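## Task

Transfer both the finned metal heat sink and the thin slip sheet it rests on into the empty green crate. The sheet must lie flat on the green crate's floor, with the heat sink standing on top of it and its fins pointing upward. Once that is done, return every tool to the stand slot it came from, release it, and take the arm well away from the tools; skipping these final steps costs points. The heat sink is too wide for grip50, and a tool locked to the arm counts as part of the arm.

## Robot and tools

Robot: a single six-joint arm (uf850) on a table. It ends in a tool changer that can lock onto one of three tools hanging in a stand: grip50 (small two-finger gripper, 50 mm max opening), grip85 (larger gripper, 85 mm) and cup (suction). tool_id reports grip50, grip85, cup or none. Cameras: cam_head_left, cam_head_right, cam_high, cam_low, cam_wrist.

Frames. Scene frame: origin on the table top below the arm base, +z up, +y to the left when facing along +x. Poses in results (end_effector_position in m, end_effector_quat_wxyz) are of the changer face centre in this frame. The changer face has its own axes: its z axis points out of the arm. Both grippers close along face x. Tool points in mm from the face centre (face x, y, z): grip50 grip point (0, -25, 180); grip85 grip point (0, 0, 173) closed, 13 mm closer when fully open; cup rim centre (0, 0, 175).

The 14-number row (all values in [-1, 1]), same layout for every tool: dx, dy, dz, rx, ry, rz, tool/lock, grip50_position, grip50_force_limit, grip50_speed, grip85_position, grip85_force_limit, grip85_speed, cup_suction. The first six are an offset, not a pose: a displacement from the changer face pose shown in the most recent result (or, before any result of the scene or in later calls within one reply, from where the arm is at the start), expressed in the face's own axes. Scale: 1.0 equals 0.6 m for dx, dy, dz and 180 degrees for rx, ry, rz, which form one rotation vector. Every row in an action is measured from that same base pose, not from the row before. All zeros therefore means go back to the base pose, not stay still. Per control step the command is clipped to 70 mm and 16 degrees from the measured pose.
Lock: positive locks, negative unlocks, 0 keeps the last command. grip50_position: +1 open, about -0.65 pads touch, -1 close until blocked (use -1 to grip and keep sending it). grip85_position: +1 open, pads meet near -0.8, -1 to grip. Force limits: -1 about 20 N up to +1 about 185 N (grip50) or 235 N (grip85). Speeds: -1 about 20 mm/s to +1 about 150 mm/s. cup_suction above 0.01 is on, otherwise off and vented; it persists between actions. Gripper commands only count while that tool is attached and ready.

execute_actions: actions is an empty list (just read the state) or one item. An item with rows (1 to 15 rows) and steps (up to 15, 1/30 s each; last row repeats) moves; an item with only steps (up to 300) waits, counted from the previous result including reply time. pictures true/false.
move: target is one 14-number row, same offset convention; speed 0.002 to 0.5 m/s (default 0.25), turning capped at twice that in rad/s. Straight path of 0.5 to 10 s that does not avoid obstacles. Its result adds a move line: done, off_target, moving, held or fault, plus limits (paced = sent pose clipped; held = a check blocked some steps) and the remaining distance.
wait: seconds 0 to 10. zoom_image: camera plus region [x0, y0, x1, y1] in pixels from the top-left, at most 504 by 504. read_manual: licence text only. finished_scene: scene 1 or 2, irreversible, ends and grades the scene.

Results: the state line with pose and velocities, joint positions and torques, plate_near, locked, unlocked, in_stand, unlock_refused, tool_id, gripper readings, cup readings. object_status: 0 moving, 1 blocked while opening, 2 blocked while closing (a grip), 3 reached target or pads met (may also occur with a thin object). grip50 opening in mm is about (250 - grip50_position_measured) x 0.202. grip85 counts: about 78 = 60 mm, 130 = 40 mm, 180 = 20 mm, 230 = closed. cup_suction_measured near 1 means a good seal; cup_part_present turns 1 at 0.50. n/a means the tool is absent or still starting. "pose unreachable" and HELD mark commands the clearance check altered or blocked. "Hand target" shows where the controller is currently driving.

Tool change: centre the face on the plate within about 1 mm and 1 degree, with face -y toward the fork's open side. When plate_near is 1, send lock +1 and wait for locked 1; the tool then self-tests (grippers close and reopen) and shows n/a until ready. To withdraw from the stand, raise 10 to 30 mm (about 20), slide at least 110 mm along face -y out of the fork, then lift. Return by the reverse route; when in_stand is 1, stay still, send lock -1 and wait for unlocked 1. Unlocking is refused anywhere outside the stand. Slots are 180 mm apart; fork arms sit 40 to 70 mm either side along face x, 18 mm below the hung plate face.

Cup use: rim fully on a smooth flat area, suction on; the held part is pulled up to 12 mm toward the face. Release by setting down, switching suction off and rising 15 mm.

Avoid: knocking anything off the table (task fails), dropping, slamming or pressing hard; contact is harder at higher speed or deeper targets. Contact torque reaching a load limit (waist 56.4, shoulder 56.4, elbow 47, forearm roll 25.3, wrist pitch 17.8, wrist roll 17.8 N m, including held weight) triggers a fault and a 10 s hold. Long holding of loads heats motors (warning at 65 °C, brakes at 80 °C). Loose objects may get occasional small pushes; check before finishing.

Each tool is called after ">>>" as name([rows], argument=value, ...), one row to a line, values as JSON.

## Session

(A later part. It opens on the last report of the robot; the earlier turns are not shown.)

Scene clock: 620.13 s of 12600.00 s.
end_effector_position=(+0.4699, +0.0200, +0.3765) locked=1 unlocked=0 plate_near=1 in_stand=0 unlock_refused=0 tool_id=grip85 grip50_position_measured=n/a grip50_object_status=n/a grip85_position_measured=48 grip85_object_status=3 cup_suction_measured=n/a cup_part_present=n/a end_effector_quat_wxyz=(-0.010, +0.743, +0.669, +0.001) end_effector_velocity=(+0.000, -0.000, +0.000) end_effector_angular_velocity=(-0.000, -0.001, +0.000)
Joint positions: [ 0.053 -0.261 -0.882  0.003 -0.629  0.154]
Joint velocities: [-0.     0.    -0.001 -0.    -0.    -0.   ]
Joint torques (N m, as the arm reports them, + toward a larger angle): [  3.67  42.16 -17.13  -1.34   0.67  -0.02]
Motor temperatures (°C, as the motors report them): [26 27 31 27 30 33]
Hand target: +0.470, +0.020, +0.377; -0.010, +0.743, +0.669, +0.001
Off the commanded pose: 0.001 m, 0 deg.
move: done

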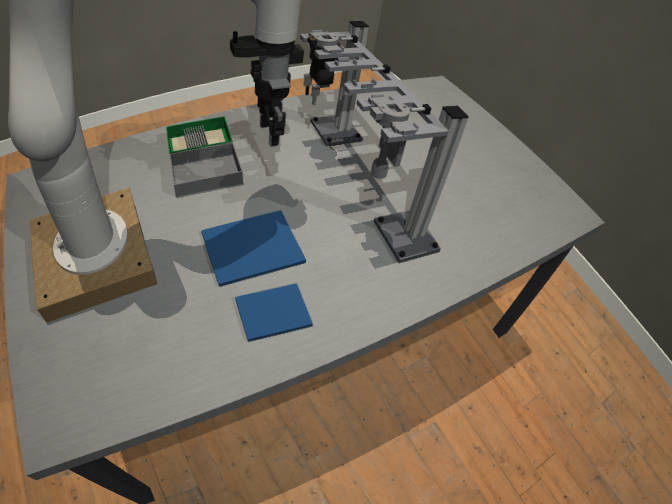

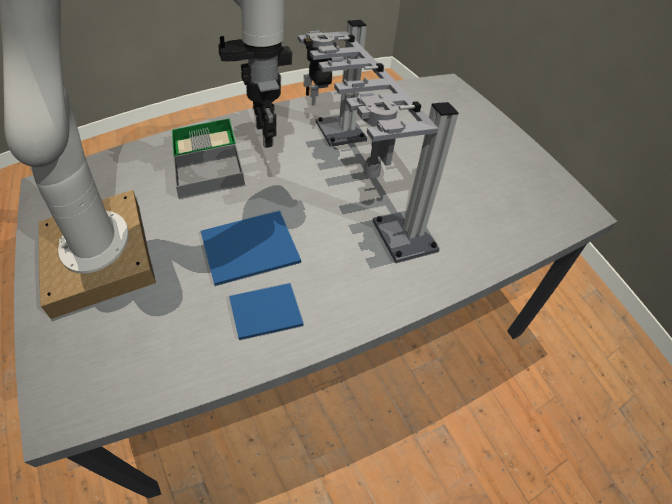

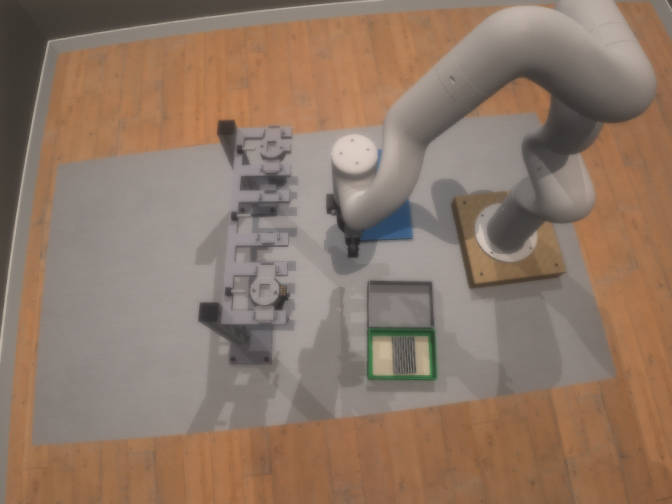

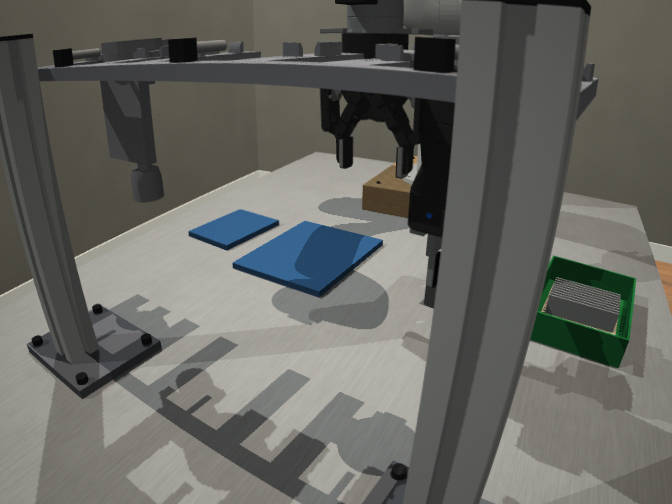

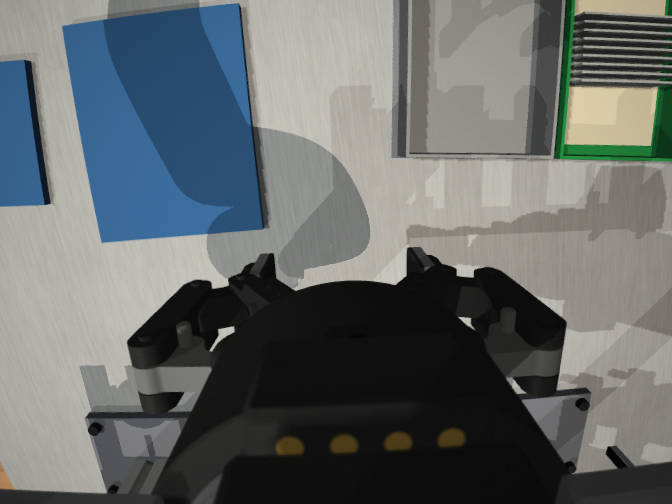

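>>> move(target=[0,0.1,-0.011,0,0,0,0,0,0,0,0.65,0,-0.5,0], speed=0.1)

>>> move(target=[0,0.2215,-0.002,0,0,0,0,0,0,0,0.65,0,-0.5,0], speed=0.08)

Scene clock: 629.63 s of 12600.00 s.
end_effector_position=(+0.5295, +0.0139, +0.3824) locked=1 unlocked=0 plate_near=1 in_stand=0 unlock_refused=0 tool_id=grip85 grip50_position_measured=n/a grip50_object_status=n/a grip85_position_measured=48 grip85_object_status=3 cup_suction_measured=n/a cup_part_present=n/a end_effector_quat_wxyz=(-0.010, +0.743, +0.669, +0.001) end_effector_velocity=(+0.001, -0.000, +0.001) end_effector_angular_velocity=(+0.000, -0.001, -0.000)
Joint positions: [ 0.036 -0.383 -1.061  0.003 -0.686  0.137]
Joint velocities: [-0.     0.    -0.001  0.     0.    -0.   ]
Joint torques (N m, as the arm reports them, + toward a larger angle): [  4.56  44.85 -17.99  -0.98   0.47   0.12]
Motor temperatures (°C, as the motors report them): [26 27 31 27 30 33]
Hand target: +0.530, +0.014, +0.382; -0.010, +0.743, +0.669, +0.001
Off the commanded pose: 0.000 m, 0 deg.
move: done

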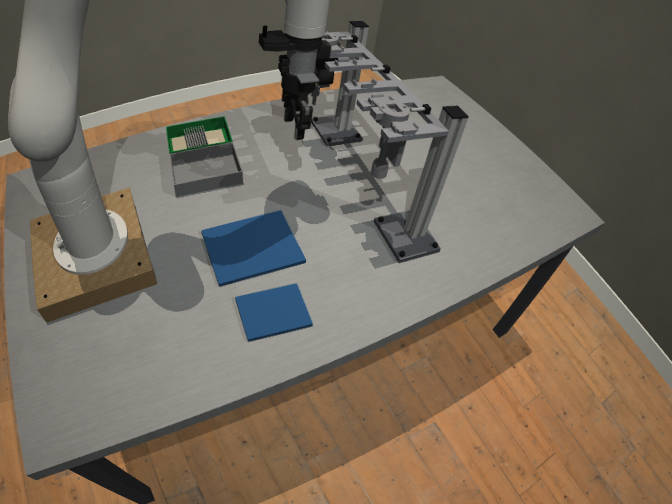

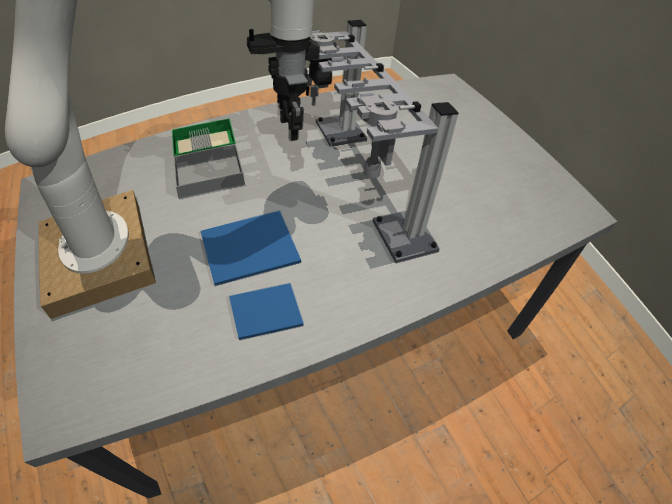

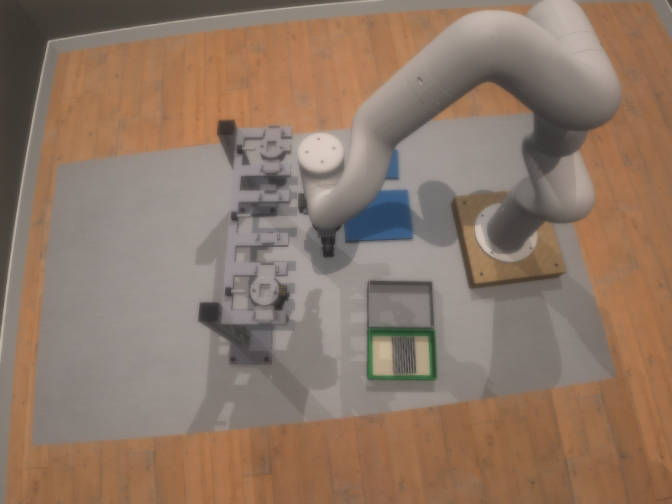

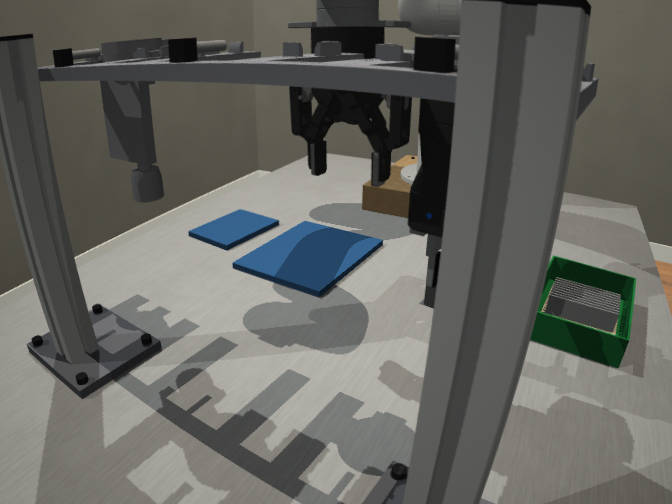

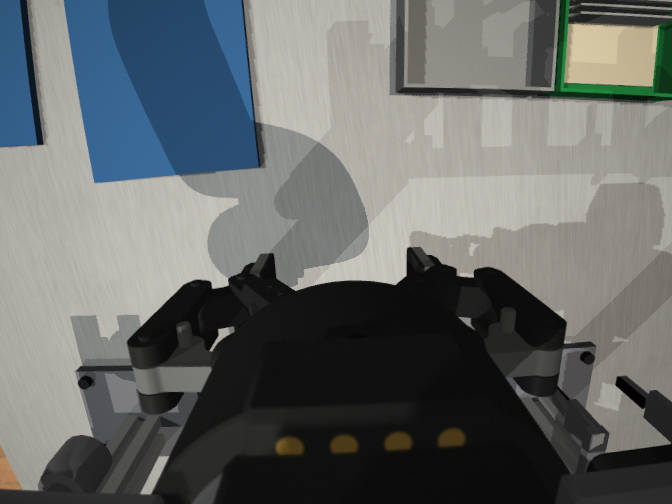

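Scene clock: 631.60 s of 12600.00 s.
end_effector_position=(+0.6616, +0.0005, +0.3822) locked=1 unlocked=0 plate_near=1 in_stand=0 unlock_refused=0 tool_id=grip85 grip50_position_measured=n/a grip50_object_status=n/a grip85_position_measured=48 grip85_object_status=3 cup_suction_measured=n/a cup_part_present=n/a end_effector_quat_wxyz=(-0.010, +0.743, +0.669, +0.001) end_effector_velocity=(+0.000, +0.000, +0.000) end_effector_angular_velocity=(+0.000, -0.000, +0.000)
Joint positions: [ 0.008 -0.684 -1.511  0.003 -0.836  0.11 ]
Joint velocities: [ 0.    -0.    -0.001  0.    -0.001 -0.   ]
Joint torques (N m, as the arm reports them, + toward a larger angle): [  3.97  56.71 -18.98  -0.74   0.44   0.18]
Motor temperatures (°C, as the motors report them): [26 27 31 27 30 33]
Hand target: +0.662, +0.000, +0.382; -0.010, +0.743, +0.669, +0.001
Off the commanded pose: 0.001 m, 0 deg.
move: done

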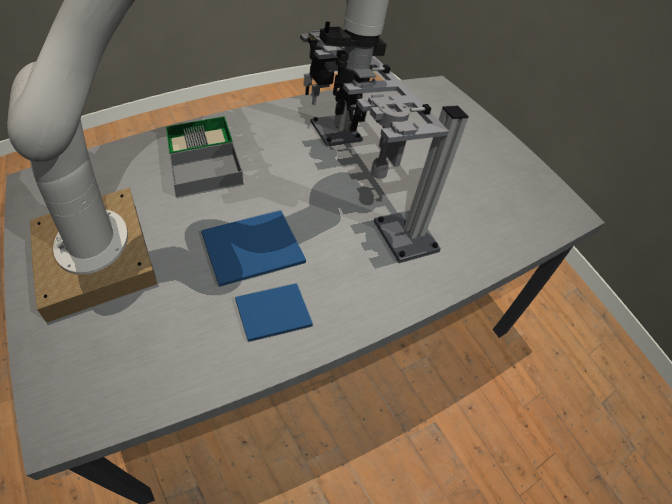

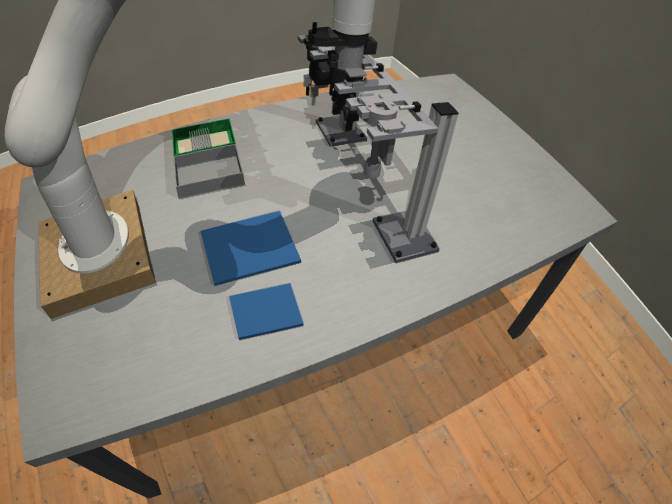

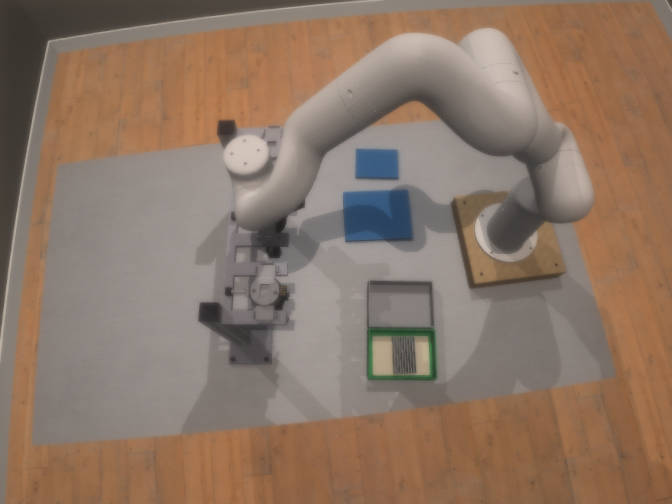

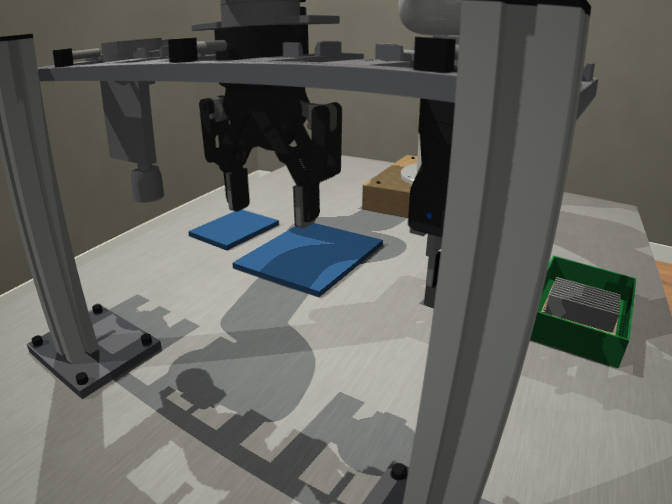

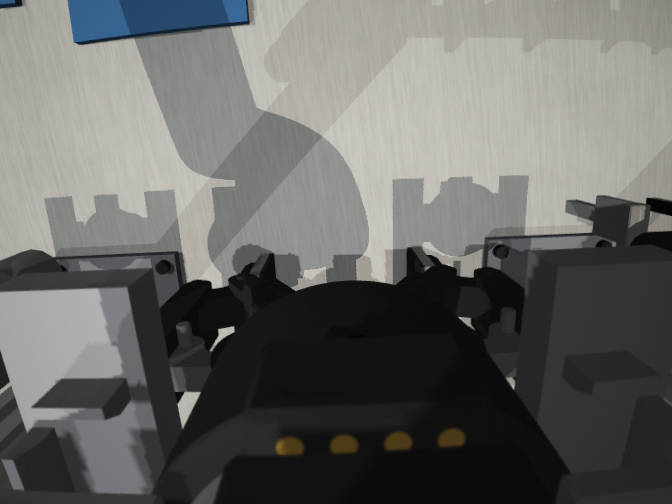

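>>> move(target=[-0.0004,0.0015,0,0,0,0,0,0,0,0,0.65,0,-0.5,0], speed=0.01)

>>> move(target=[0,0,0.038,0,0,0,0,0,0,0,0.65,0,-0.5,0], speed=0.02)

Scene clock: 638.37 s of 12600.00 s.
end_effector_position=(+0.6625, +0.0002, +0.3822) locked=1 unlocked=0 plate_near=1 in_stand=0 unlock_refused=0 tool_id=grip85 grip50_position_measured=n/a grip50_object_status=n/a grip85_position_measured=48 grip85_object_status=3 cup_suction_measured=n/a cup_part_present=n/a end_effector_quat_wxyz=(-0.010, +0.743, +0.669, +0.001) end_effector_velocity=(-0.000, -0.000, +0.000) end_effector_angular_velocity=(-0.000, +0.000, +0.000)
Joint positions: [ 0.008 -0.686 -1.515  0.003 -0.837  0.109]
Joint velocities: [ 0.  0.  0. -0. -0.  0.]
Joint torques (N m, as the arm reports them, + toward a larger angle): [  3.54  57.57 -19.38  -0.86   0.67   0.2 ]
Motor temperatures (°C, as the motors report them): [26 27 31 27 30 33]
Hand target: +0.662, +0.000, +0.382; -0.010, +0.743, +0.669, +0.001
Off the commanded pose: 0.000 m, 0 deg.
move: done

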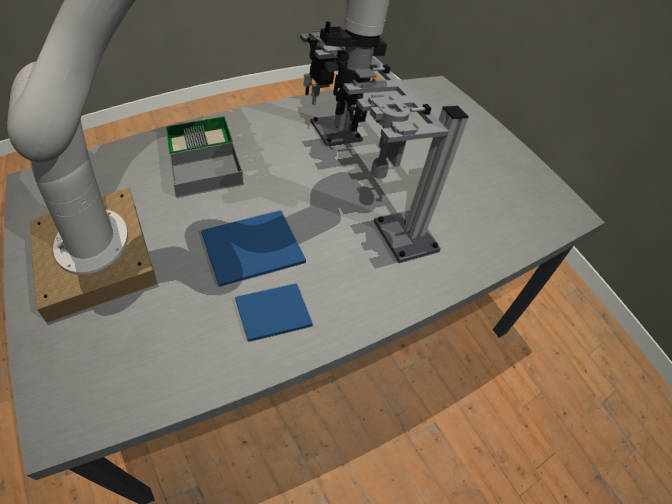

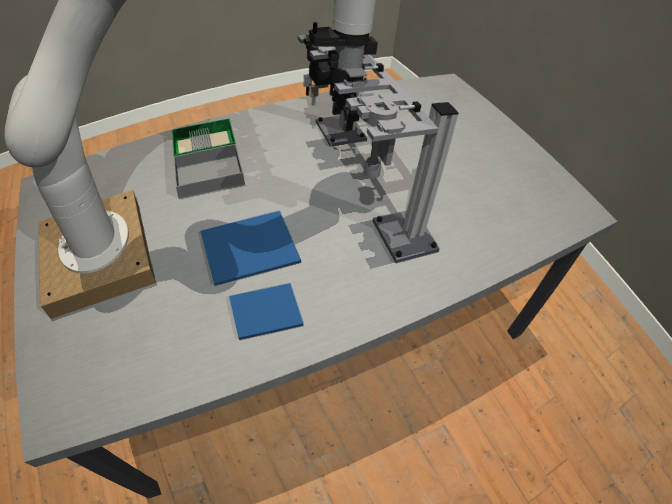

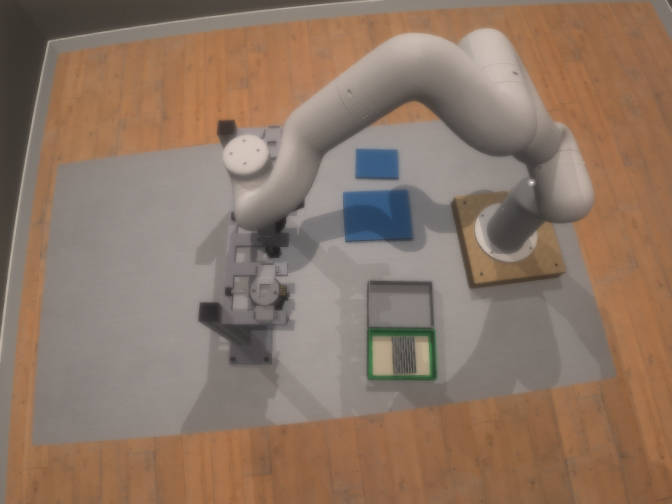

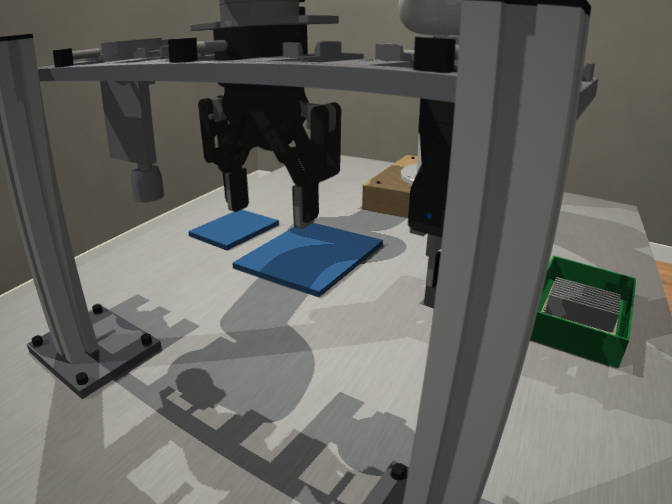

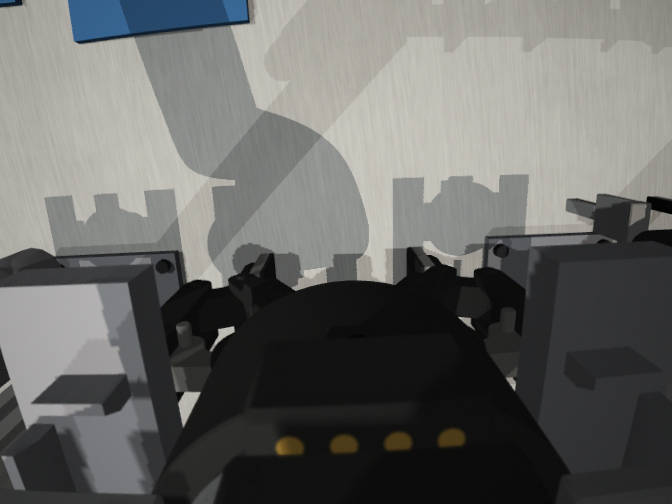

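Scene clock: 639.73 s of 12600.00 s.
end_effector_position=(+0.6624, +0.0005, +0.3603) locked=1 unlocked=0 plate_near=1 in_stand=1 unlock_refused=0 tool_id=grip85 grip50_position_measured=n/a grip50_object_status=n/a grip85_position_measured=48 grip85_object_status=3 cup_suction_measured=n/a cup_part_present=n/a end_effector_quat_wxyz=(-0.010, +0.743, +0.669, +0.001) end_effector_velocity=(-0.000, +0.000, -0.001) end_effector_angular_velocity=(-0.000, +0.000, +0.000)
Joint positions: [ 0.008 -0.71  -1.5    0.003 -0.798  0.11 ]
Joint velocities: [ 0.    -0.     0.001 -0.     0.001  0.   ]
Joint torques (N m, as the arm reports them, + toward a larger angle): [  2.95  50.73 -16.1   -0.69   1.46  -0.33]
Motor temperatures (°C, as the motors report them): [26 27 31 27 30 33]
Hand target: +0.662, +0.001, +0.359; -0.010, +0.743, +0.669, +0.001
Off the commanded pose: 0.001 m, 0 deg.
move: done

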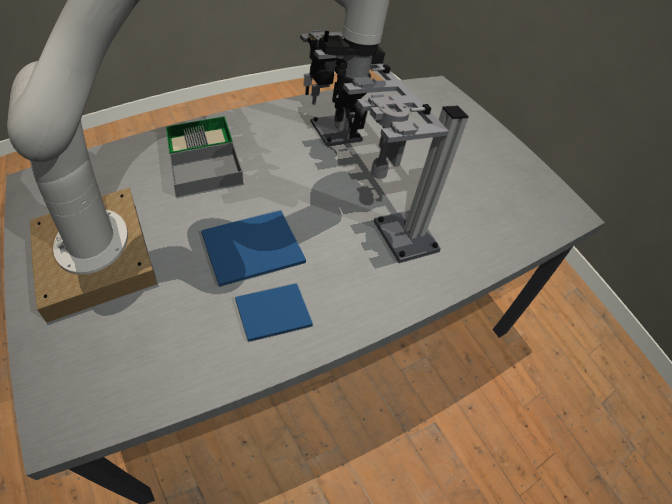

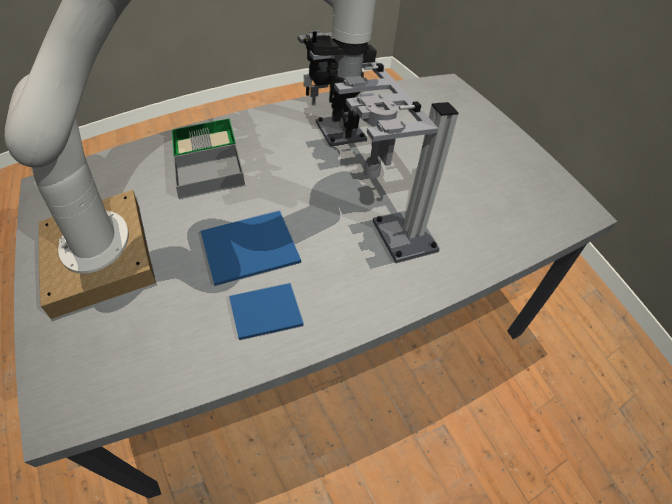

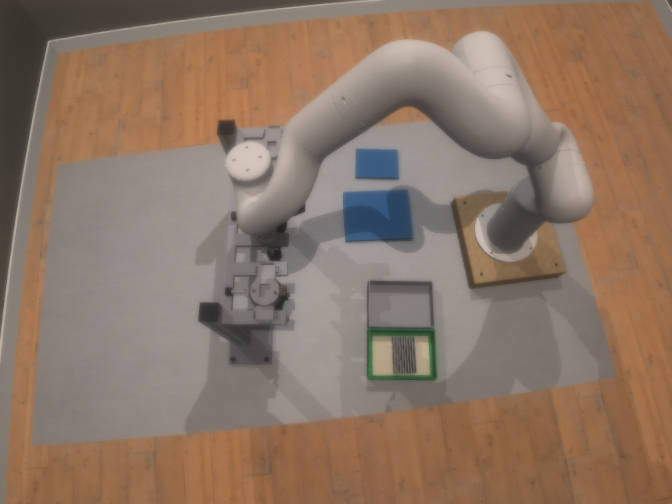

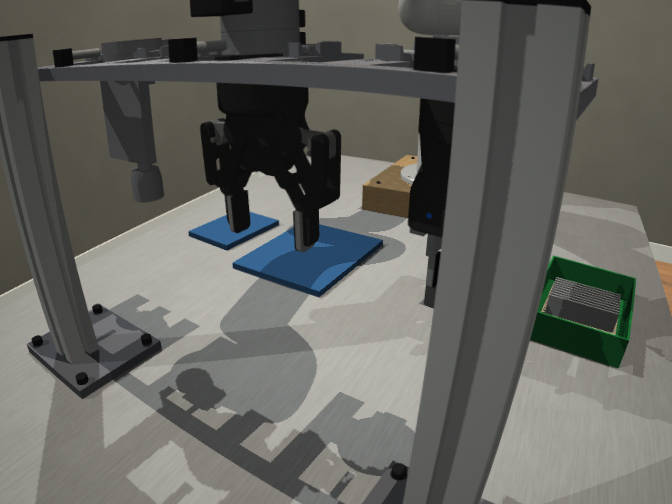

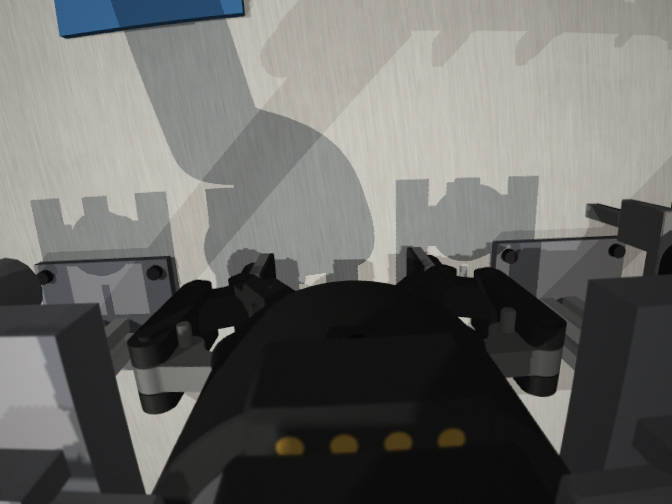

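>>> execute_actions([
  {"rows":[[0,0,0,0,0,0,-1,0,0,0,0.65,0,0,0]],"steps":15},
], pictures=false)

>>> execute_actions([
  {"rows":[[0,0,0,0,0,0,-1,0,0,0,0.65,0,0,0]],"steps":15},
], pictures=false)

>>> execute_actions([
  {"rows":[[0,0,0,0,0,0,-1,0,0,0,0.65,0,0,0]],"steps":8},
], pictures=false)

Scene clock: 647.20 s of 12600.00 s.
end_effector_position=(+0.6623, +0.0005, +0.3595) locked=0 unlocked=0 plate_near=1 in_stand=1 unlock_refused=0 tool_id=none grip50_position_measured=n/a grip50_object_status=n/a grip85_position_measured=n/a grip85_object_status=n/a cup_suction_measured=n/a cup_part_present=n/a end_effector_quat_wxyz=(-0.010, +0.743, +0.669, +0.001) end_effector_velocity=(+0.000, -0.000, +0.000) end_effector_angular_velocity=(-0.001, -0.000, -0.003)
Joint positions: [ 0.008 -0.71  -1.499  0.003 -0.797  0.109]
Joint velocities: [ 0.     0.    -0.001 -0.001 -0.     0.004]
Joint torques (N m, as the arm reports them, + toward a larger angle): [  0.79  42.26 -12.6   -0.61   1.26   0.22]
Motor temperatures (°C, as the motors report them): [26 27 31 27 30 33]
Hand target: +0.662, +0.001, +0.360; -0.010, +0.743, +0.669, +0.001
Off the commanded pose: 0.001 m, 0 deg.
Steps of this call (steps 1 to 209: nothing new was sent; steps 210 to 224: all 15 steps of this action). Readings (end_effector_position | what the end effector reports):
210: (+0.6622, +0.0005, +0.3596) | locked=1 unlocked=0 plate_near=1 in_stand=1 unlock_refused=0 tool_id=grip85 grip50_position_measured=n/a grip50_object_status=n/a grip85_position_measured=48 grip85_object_status=3 cup_suction_measured=n/a cup_part_present=n/a
211: (+0.6622, +0.0005, +0.3597) | locked=1 unlocked=0 plate_near=1 in_stand=1 unlock_refused=0 tool_id=grip85 grip50_position_measured=n/a grip50_object_status=n/a grip85_position_measured=48 grip85_object_status=3 cup_suction_measured=n/a cup_part_present=n/a
213: (+0.6622, +0.0005, +0.3597) | locked=1 unlocked=0 plate_near=1 in_stand=1 unlock_refused=0 tool_id=grip85 grip50_position_measured=n/a grip50_object_status=n/a grip85_position_measured=48 grip85_object_status=3 cup_suction_measured=n/a cup_part_present=n/a
217: (+0.6623, +0.0006, +0.3594) | locked=0 unlocked=0 plate_near=1 in_stand=1 unlock_refused=0 tool_id=none grip50_position_measured=n/a grip50_object_status=n/a grip85_position_measured=n/a grip85_object_status=n/a cup_suction_measured=n/a cup_part_present=n/a
224: the state above

Scene clock: 647.70 s of 12600.00 s.
end_effector_position=(+0.6622, +0.0005, +0.3594) locked=0 unlocked=1 plate_near=1 in_stand=1 unlock_refused=0 tool_id=none grip50_position_measured=n/a grip50_object_status=n/a grip85_position_measured=n/a grip85_object_status=n/a cup_suction_measured=n/a cup_part_present=n/a end_effector_quat_wxyz=(-0.010, +0.743, +0.669, +0.001) end_effector_velocity=(+0.000, -0.000, +0.000) end_effector_angular_velocity=(-0.000, -0.000, -0.000)
Joint positions: [ 0.008 -0.711 -1.499  0.003 -0.797  0.109]
Joint velocities: [-0.  0. -0. -0.  0.  0.]
Joint torques (N m, as the arm reports them, + toward a larger angle): [  1.38  41.3  -12.25  -1.08   1.41   0.2 ]
Motor temperatures (°C, as the motors report them): [26 27 31 27 30 33]
Hand target: +0.662, +0.001, +0.359; -0.010, +0.743, +0.669, +0.001
Off the commanded pose: 0.000 m, 0 deg.
Steps of this call (steps 1 to 15: all 15 steps of this action). Readings (end_effector_position | what the end effector reports):
1: (+0.6623, +0.0005, +0.3594) | locked=0 unlocked=0 plate_near=1 in_stand=1 unlock_refused=0 tool_id=none grip50_position_measured=n/a grip50_object_status=n/a grip85_position_measured=n/a grip85_object_status=n/a cup_suction_measured=n/a cup_part_present=n/a
2: (+0.6622, +0.0005, +0.3594) | locked=0 unlocked=0 plate_near=1 in_stand=1 unlock_refused=0 tool_id=none grip50_position_measured=n/a grip50_object_status=n/a grip85_position_measured=n/a grip85_object_status=n/a cup_suction_measured=n/a cup_part_present=n/a
4: (+0.6622, +0.0005, +0.3594) | locked=0 unlocked=0 plate_near=1 in_stand=1 unlock_refused=0 tool_id=none grip50_position_measured=n/a grip50_object_status=n/a grip85_position_measured=n/a grip85_object_status=n/a cup_suction_measured=n/a cup_part_present=n/a
8: (+0.6622, +0.0005, +0.3594) | locked=0 unlocked=0 plate_near=1 in_stand=1 unlock_refused=0 tool_id=none grip50_position_measured=n/a grip50_object_status=n/a grip85_position_measured=n/a grip85_object_status=n/a cup_suction_measured=n/a cup_part_present=n/a
15: the state above

Scene clock: 647.97 s of 12600.00 s.
end_effector_position=(+0.6622, +0.0005, +0.3594) locked=0 unlocked=1 plate_near=1 in_stand=1 unlock_refused=0 tool_id=none grip50_position_measured=n/a grip50_object_status=n/a grip85_position_measured=n/a grip85_object_status=n/a cup_suction_measured=n/a cup_part_present=n/a end_effector_quat_wxyz=(-0.010, +0.743, +0.669, +0.001) end_effector_velocity=(-0.000, +0.000, -0.000) end_effector_angular_velocity=(+0.000, +0.000, -0.000)
Joint positions: [ 0.008 -0.711 -1.499  0.003 -0.797  0.109]
Joint velocities: [ 0. -0.  0.  0. -0.  0.]
Joint torques (N m, as the arm reports them, + toward a larger angle): [  2.62  40.59 -12.22  -0.24   1.44   0.1 ]
Motor temperatures (°C, as the motors report them): [26 27 31 27 30 33]
Hand target: +0.662, +0.001, +0.359; -0.010, +0.743, +0.669, +0.001
Off the commanded pose: 0.000 m, 0 deg.
Steps of this call (steps 1 to 8: all 8 steps of this action). Readings (end_effector_position | what the end effector reports):
1: (+0.6622, +0.0005, +0.3594) | locked=0 unlocked=1 plate_near=1 in_stand=1 unlock_refused=0 tool_id=none grip50_position_measured=n/a grip50_object_status=n/a grip85_position_measured=n/a grip85_object_status=n/a cup_suction_measured=n/a cup_part_present=n/a
2: (+0.6622, +0.0005, +0.3594) | locked=0 unlocked=1 plate_near=1 in_stand=1 unlock_refused=0 tool_id=none grip50_position_measured=n/a grip50_object_status=n/a grip85_position_measured=n/a grip85_object_status=n/a cup_suction_measured=n/a cup_part_present=n/a
4: (+0.6622, +0.0005, +0.3594) | locked=0 unlocked=1 plate_near=1 in_stand=1 unlock_refused=0 tool_id=none grip50_position_measured=n/a grip50_object_status=n/a grip85_position_measured=n/a grip85_object_status=n/a cup_suction_measured=n/a cup_part_present=n/a
8: the state above

>>> move(target=[0,0,-0.08,0,0,0,0,0,0,0,0,0,0,0], speed=0.06)

>>> move(target=[0,-0.42,-0.08,0,0,0,0,0,0,0,0,0,0,0], speed=0.2)

Scene clock: 659.20 s of 12600.00 s.
end_effector_position=(+0.6627, -0.0002, +0.4071) locked=0 unlocked=1 plate_near=0 in_stand=0 unlock_refused=0 tool_id=none grip50_position_measured=n/a grip50_object_status=n/a grip85_position_measured=n/a grip85_object_status=n/a cup_suction_measured=n/a cup_part_present=n/a end_effector_quat_wxyz=(-0.011, +0.743, +0.669, +0.001) end_effector_velocity=(-0.000, +0.000, -0.001) end_effector_angular_velocity=(+0.000, +0.003, -0.000)
Joint positions: [ 0.008 -0.661 -1.536  0.003 -0.883  0.109]
Joint velocities: [ 0.    -0.001  0.001  0.    -0.001  0.   ]
Joint torques (N m, as the arm reports them, + toward a larger angle): [  2.89  49.81 -15.19  -0.43   0.87   0.13]
Motor temperatures (°C, as the motors report them): [26 27 31 27 30 33]
Hand target: +0.663, -0.000, +0.407; -0.010, +0.743, +0.669, +0.001
Off the commanded pose: 0.000 m, 0 deg.
move: done

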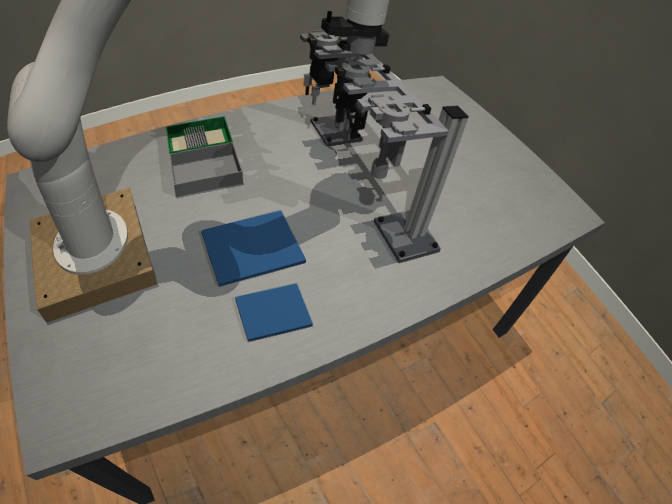

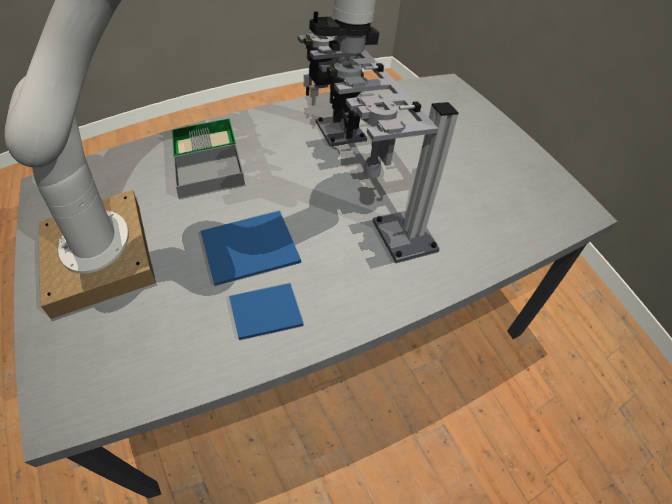

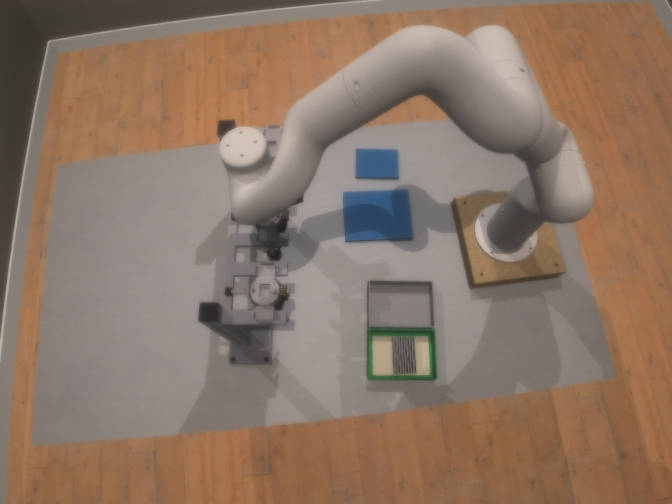

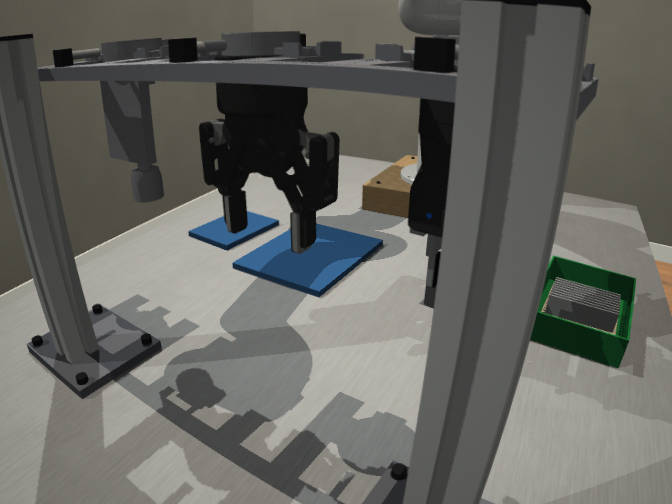

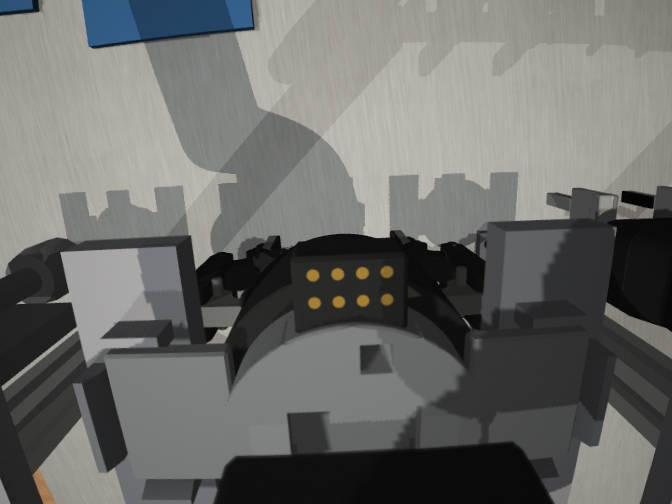

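Scene clock: 660.83 s of 12600.00 s.
end_effector_position=(+0.4126, +0.0244, +0.4579) locked=0 unlocked=1 plate_near=0 in_stand=0 unlock_refused=0 tool_id=none grip50_position_measured=n/a grip50_object_status=n/a grip85_position_measured=n/a grip85_object_status=n/a cup_suction_measured=n/a cup_part_present=n/a end_effector_quat_wxyz=(-0.010, +0.743, +0.669, +0.000) end_effector_velocity=(-0.001, -0.000, -0.001) end_effector_angular_velocity=(-0.000, +0.002, -0.001)
Joint positions: [ 0.073 -0.011 -0.806  0.003 -0.804  0.174]
Joint velocities: [-0.     0.     0.002 -0.    -0.001  0.001]
Joint torques (N m, as the arm reports them, + toward a larger angle): [  5.23  28.04 -14.91  -0.94   0.77   0.03]
Motor temperatures (°C, as the motors report them): [26 27 31 27 30 33]
Hand target: +0.412, +0.024, +0.458; -0.010, +0.743, +0.669, +0.000
Off the commanded pose: 0.001 m, 0 deg.
move: done

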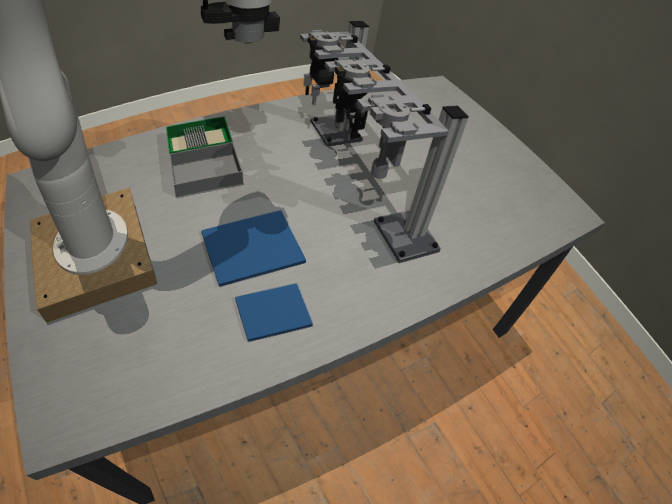

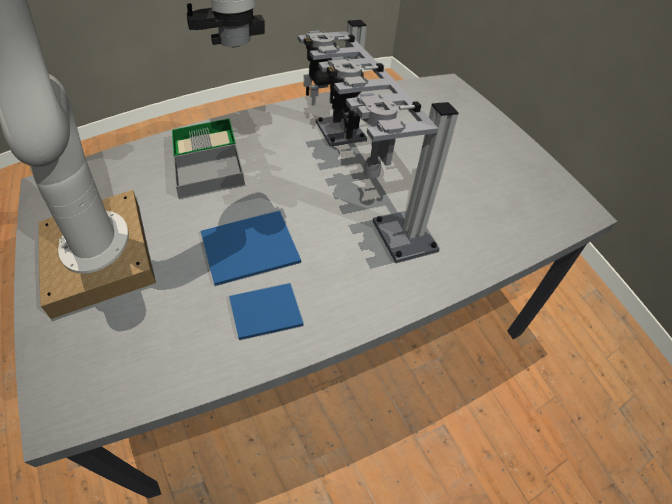

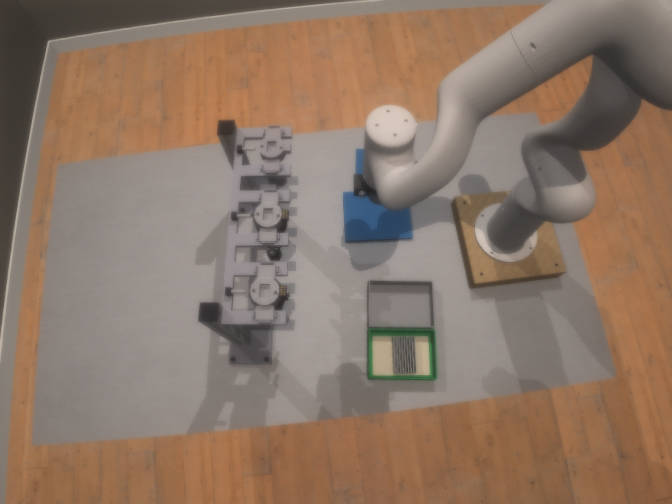

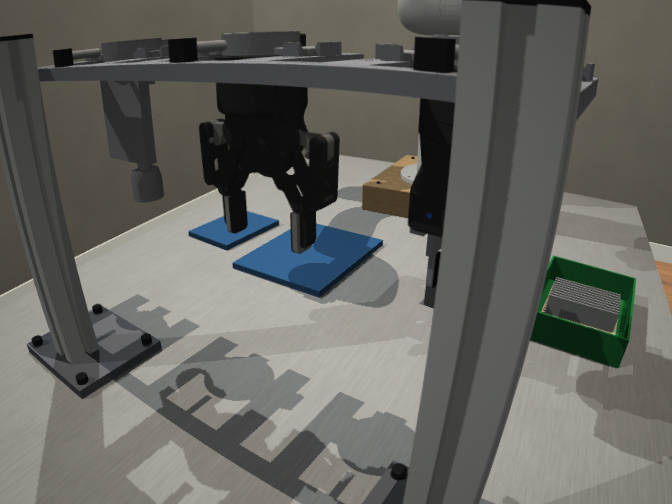

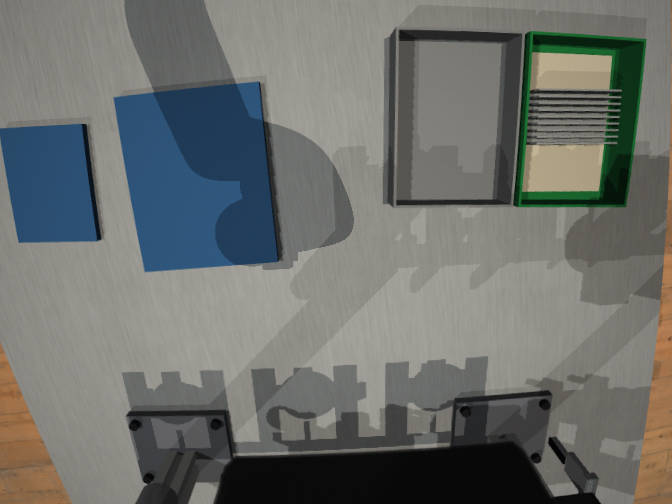

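>>> finished_scene(scene=2)

The scene is finished: the task was done.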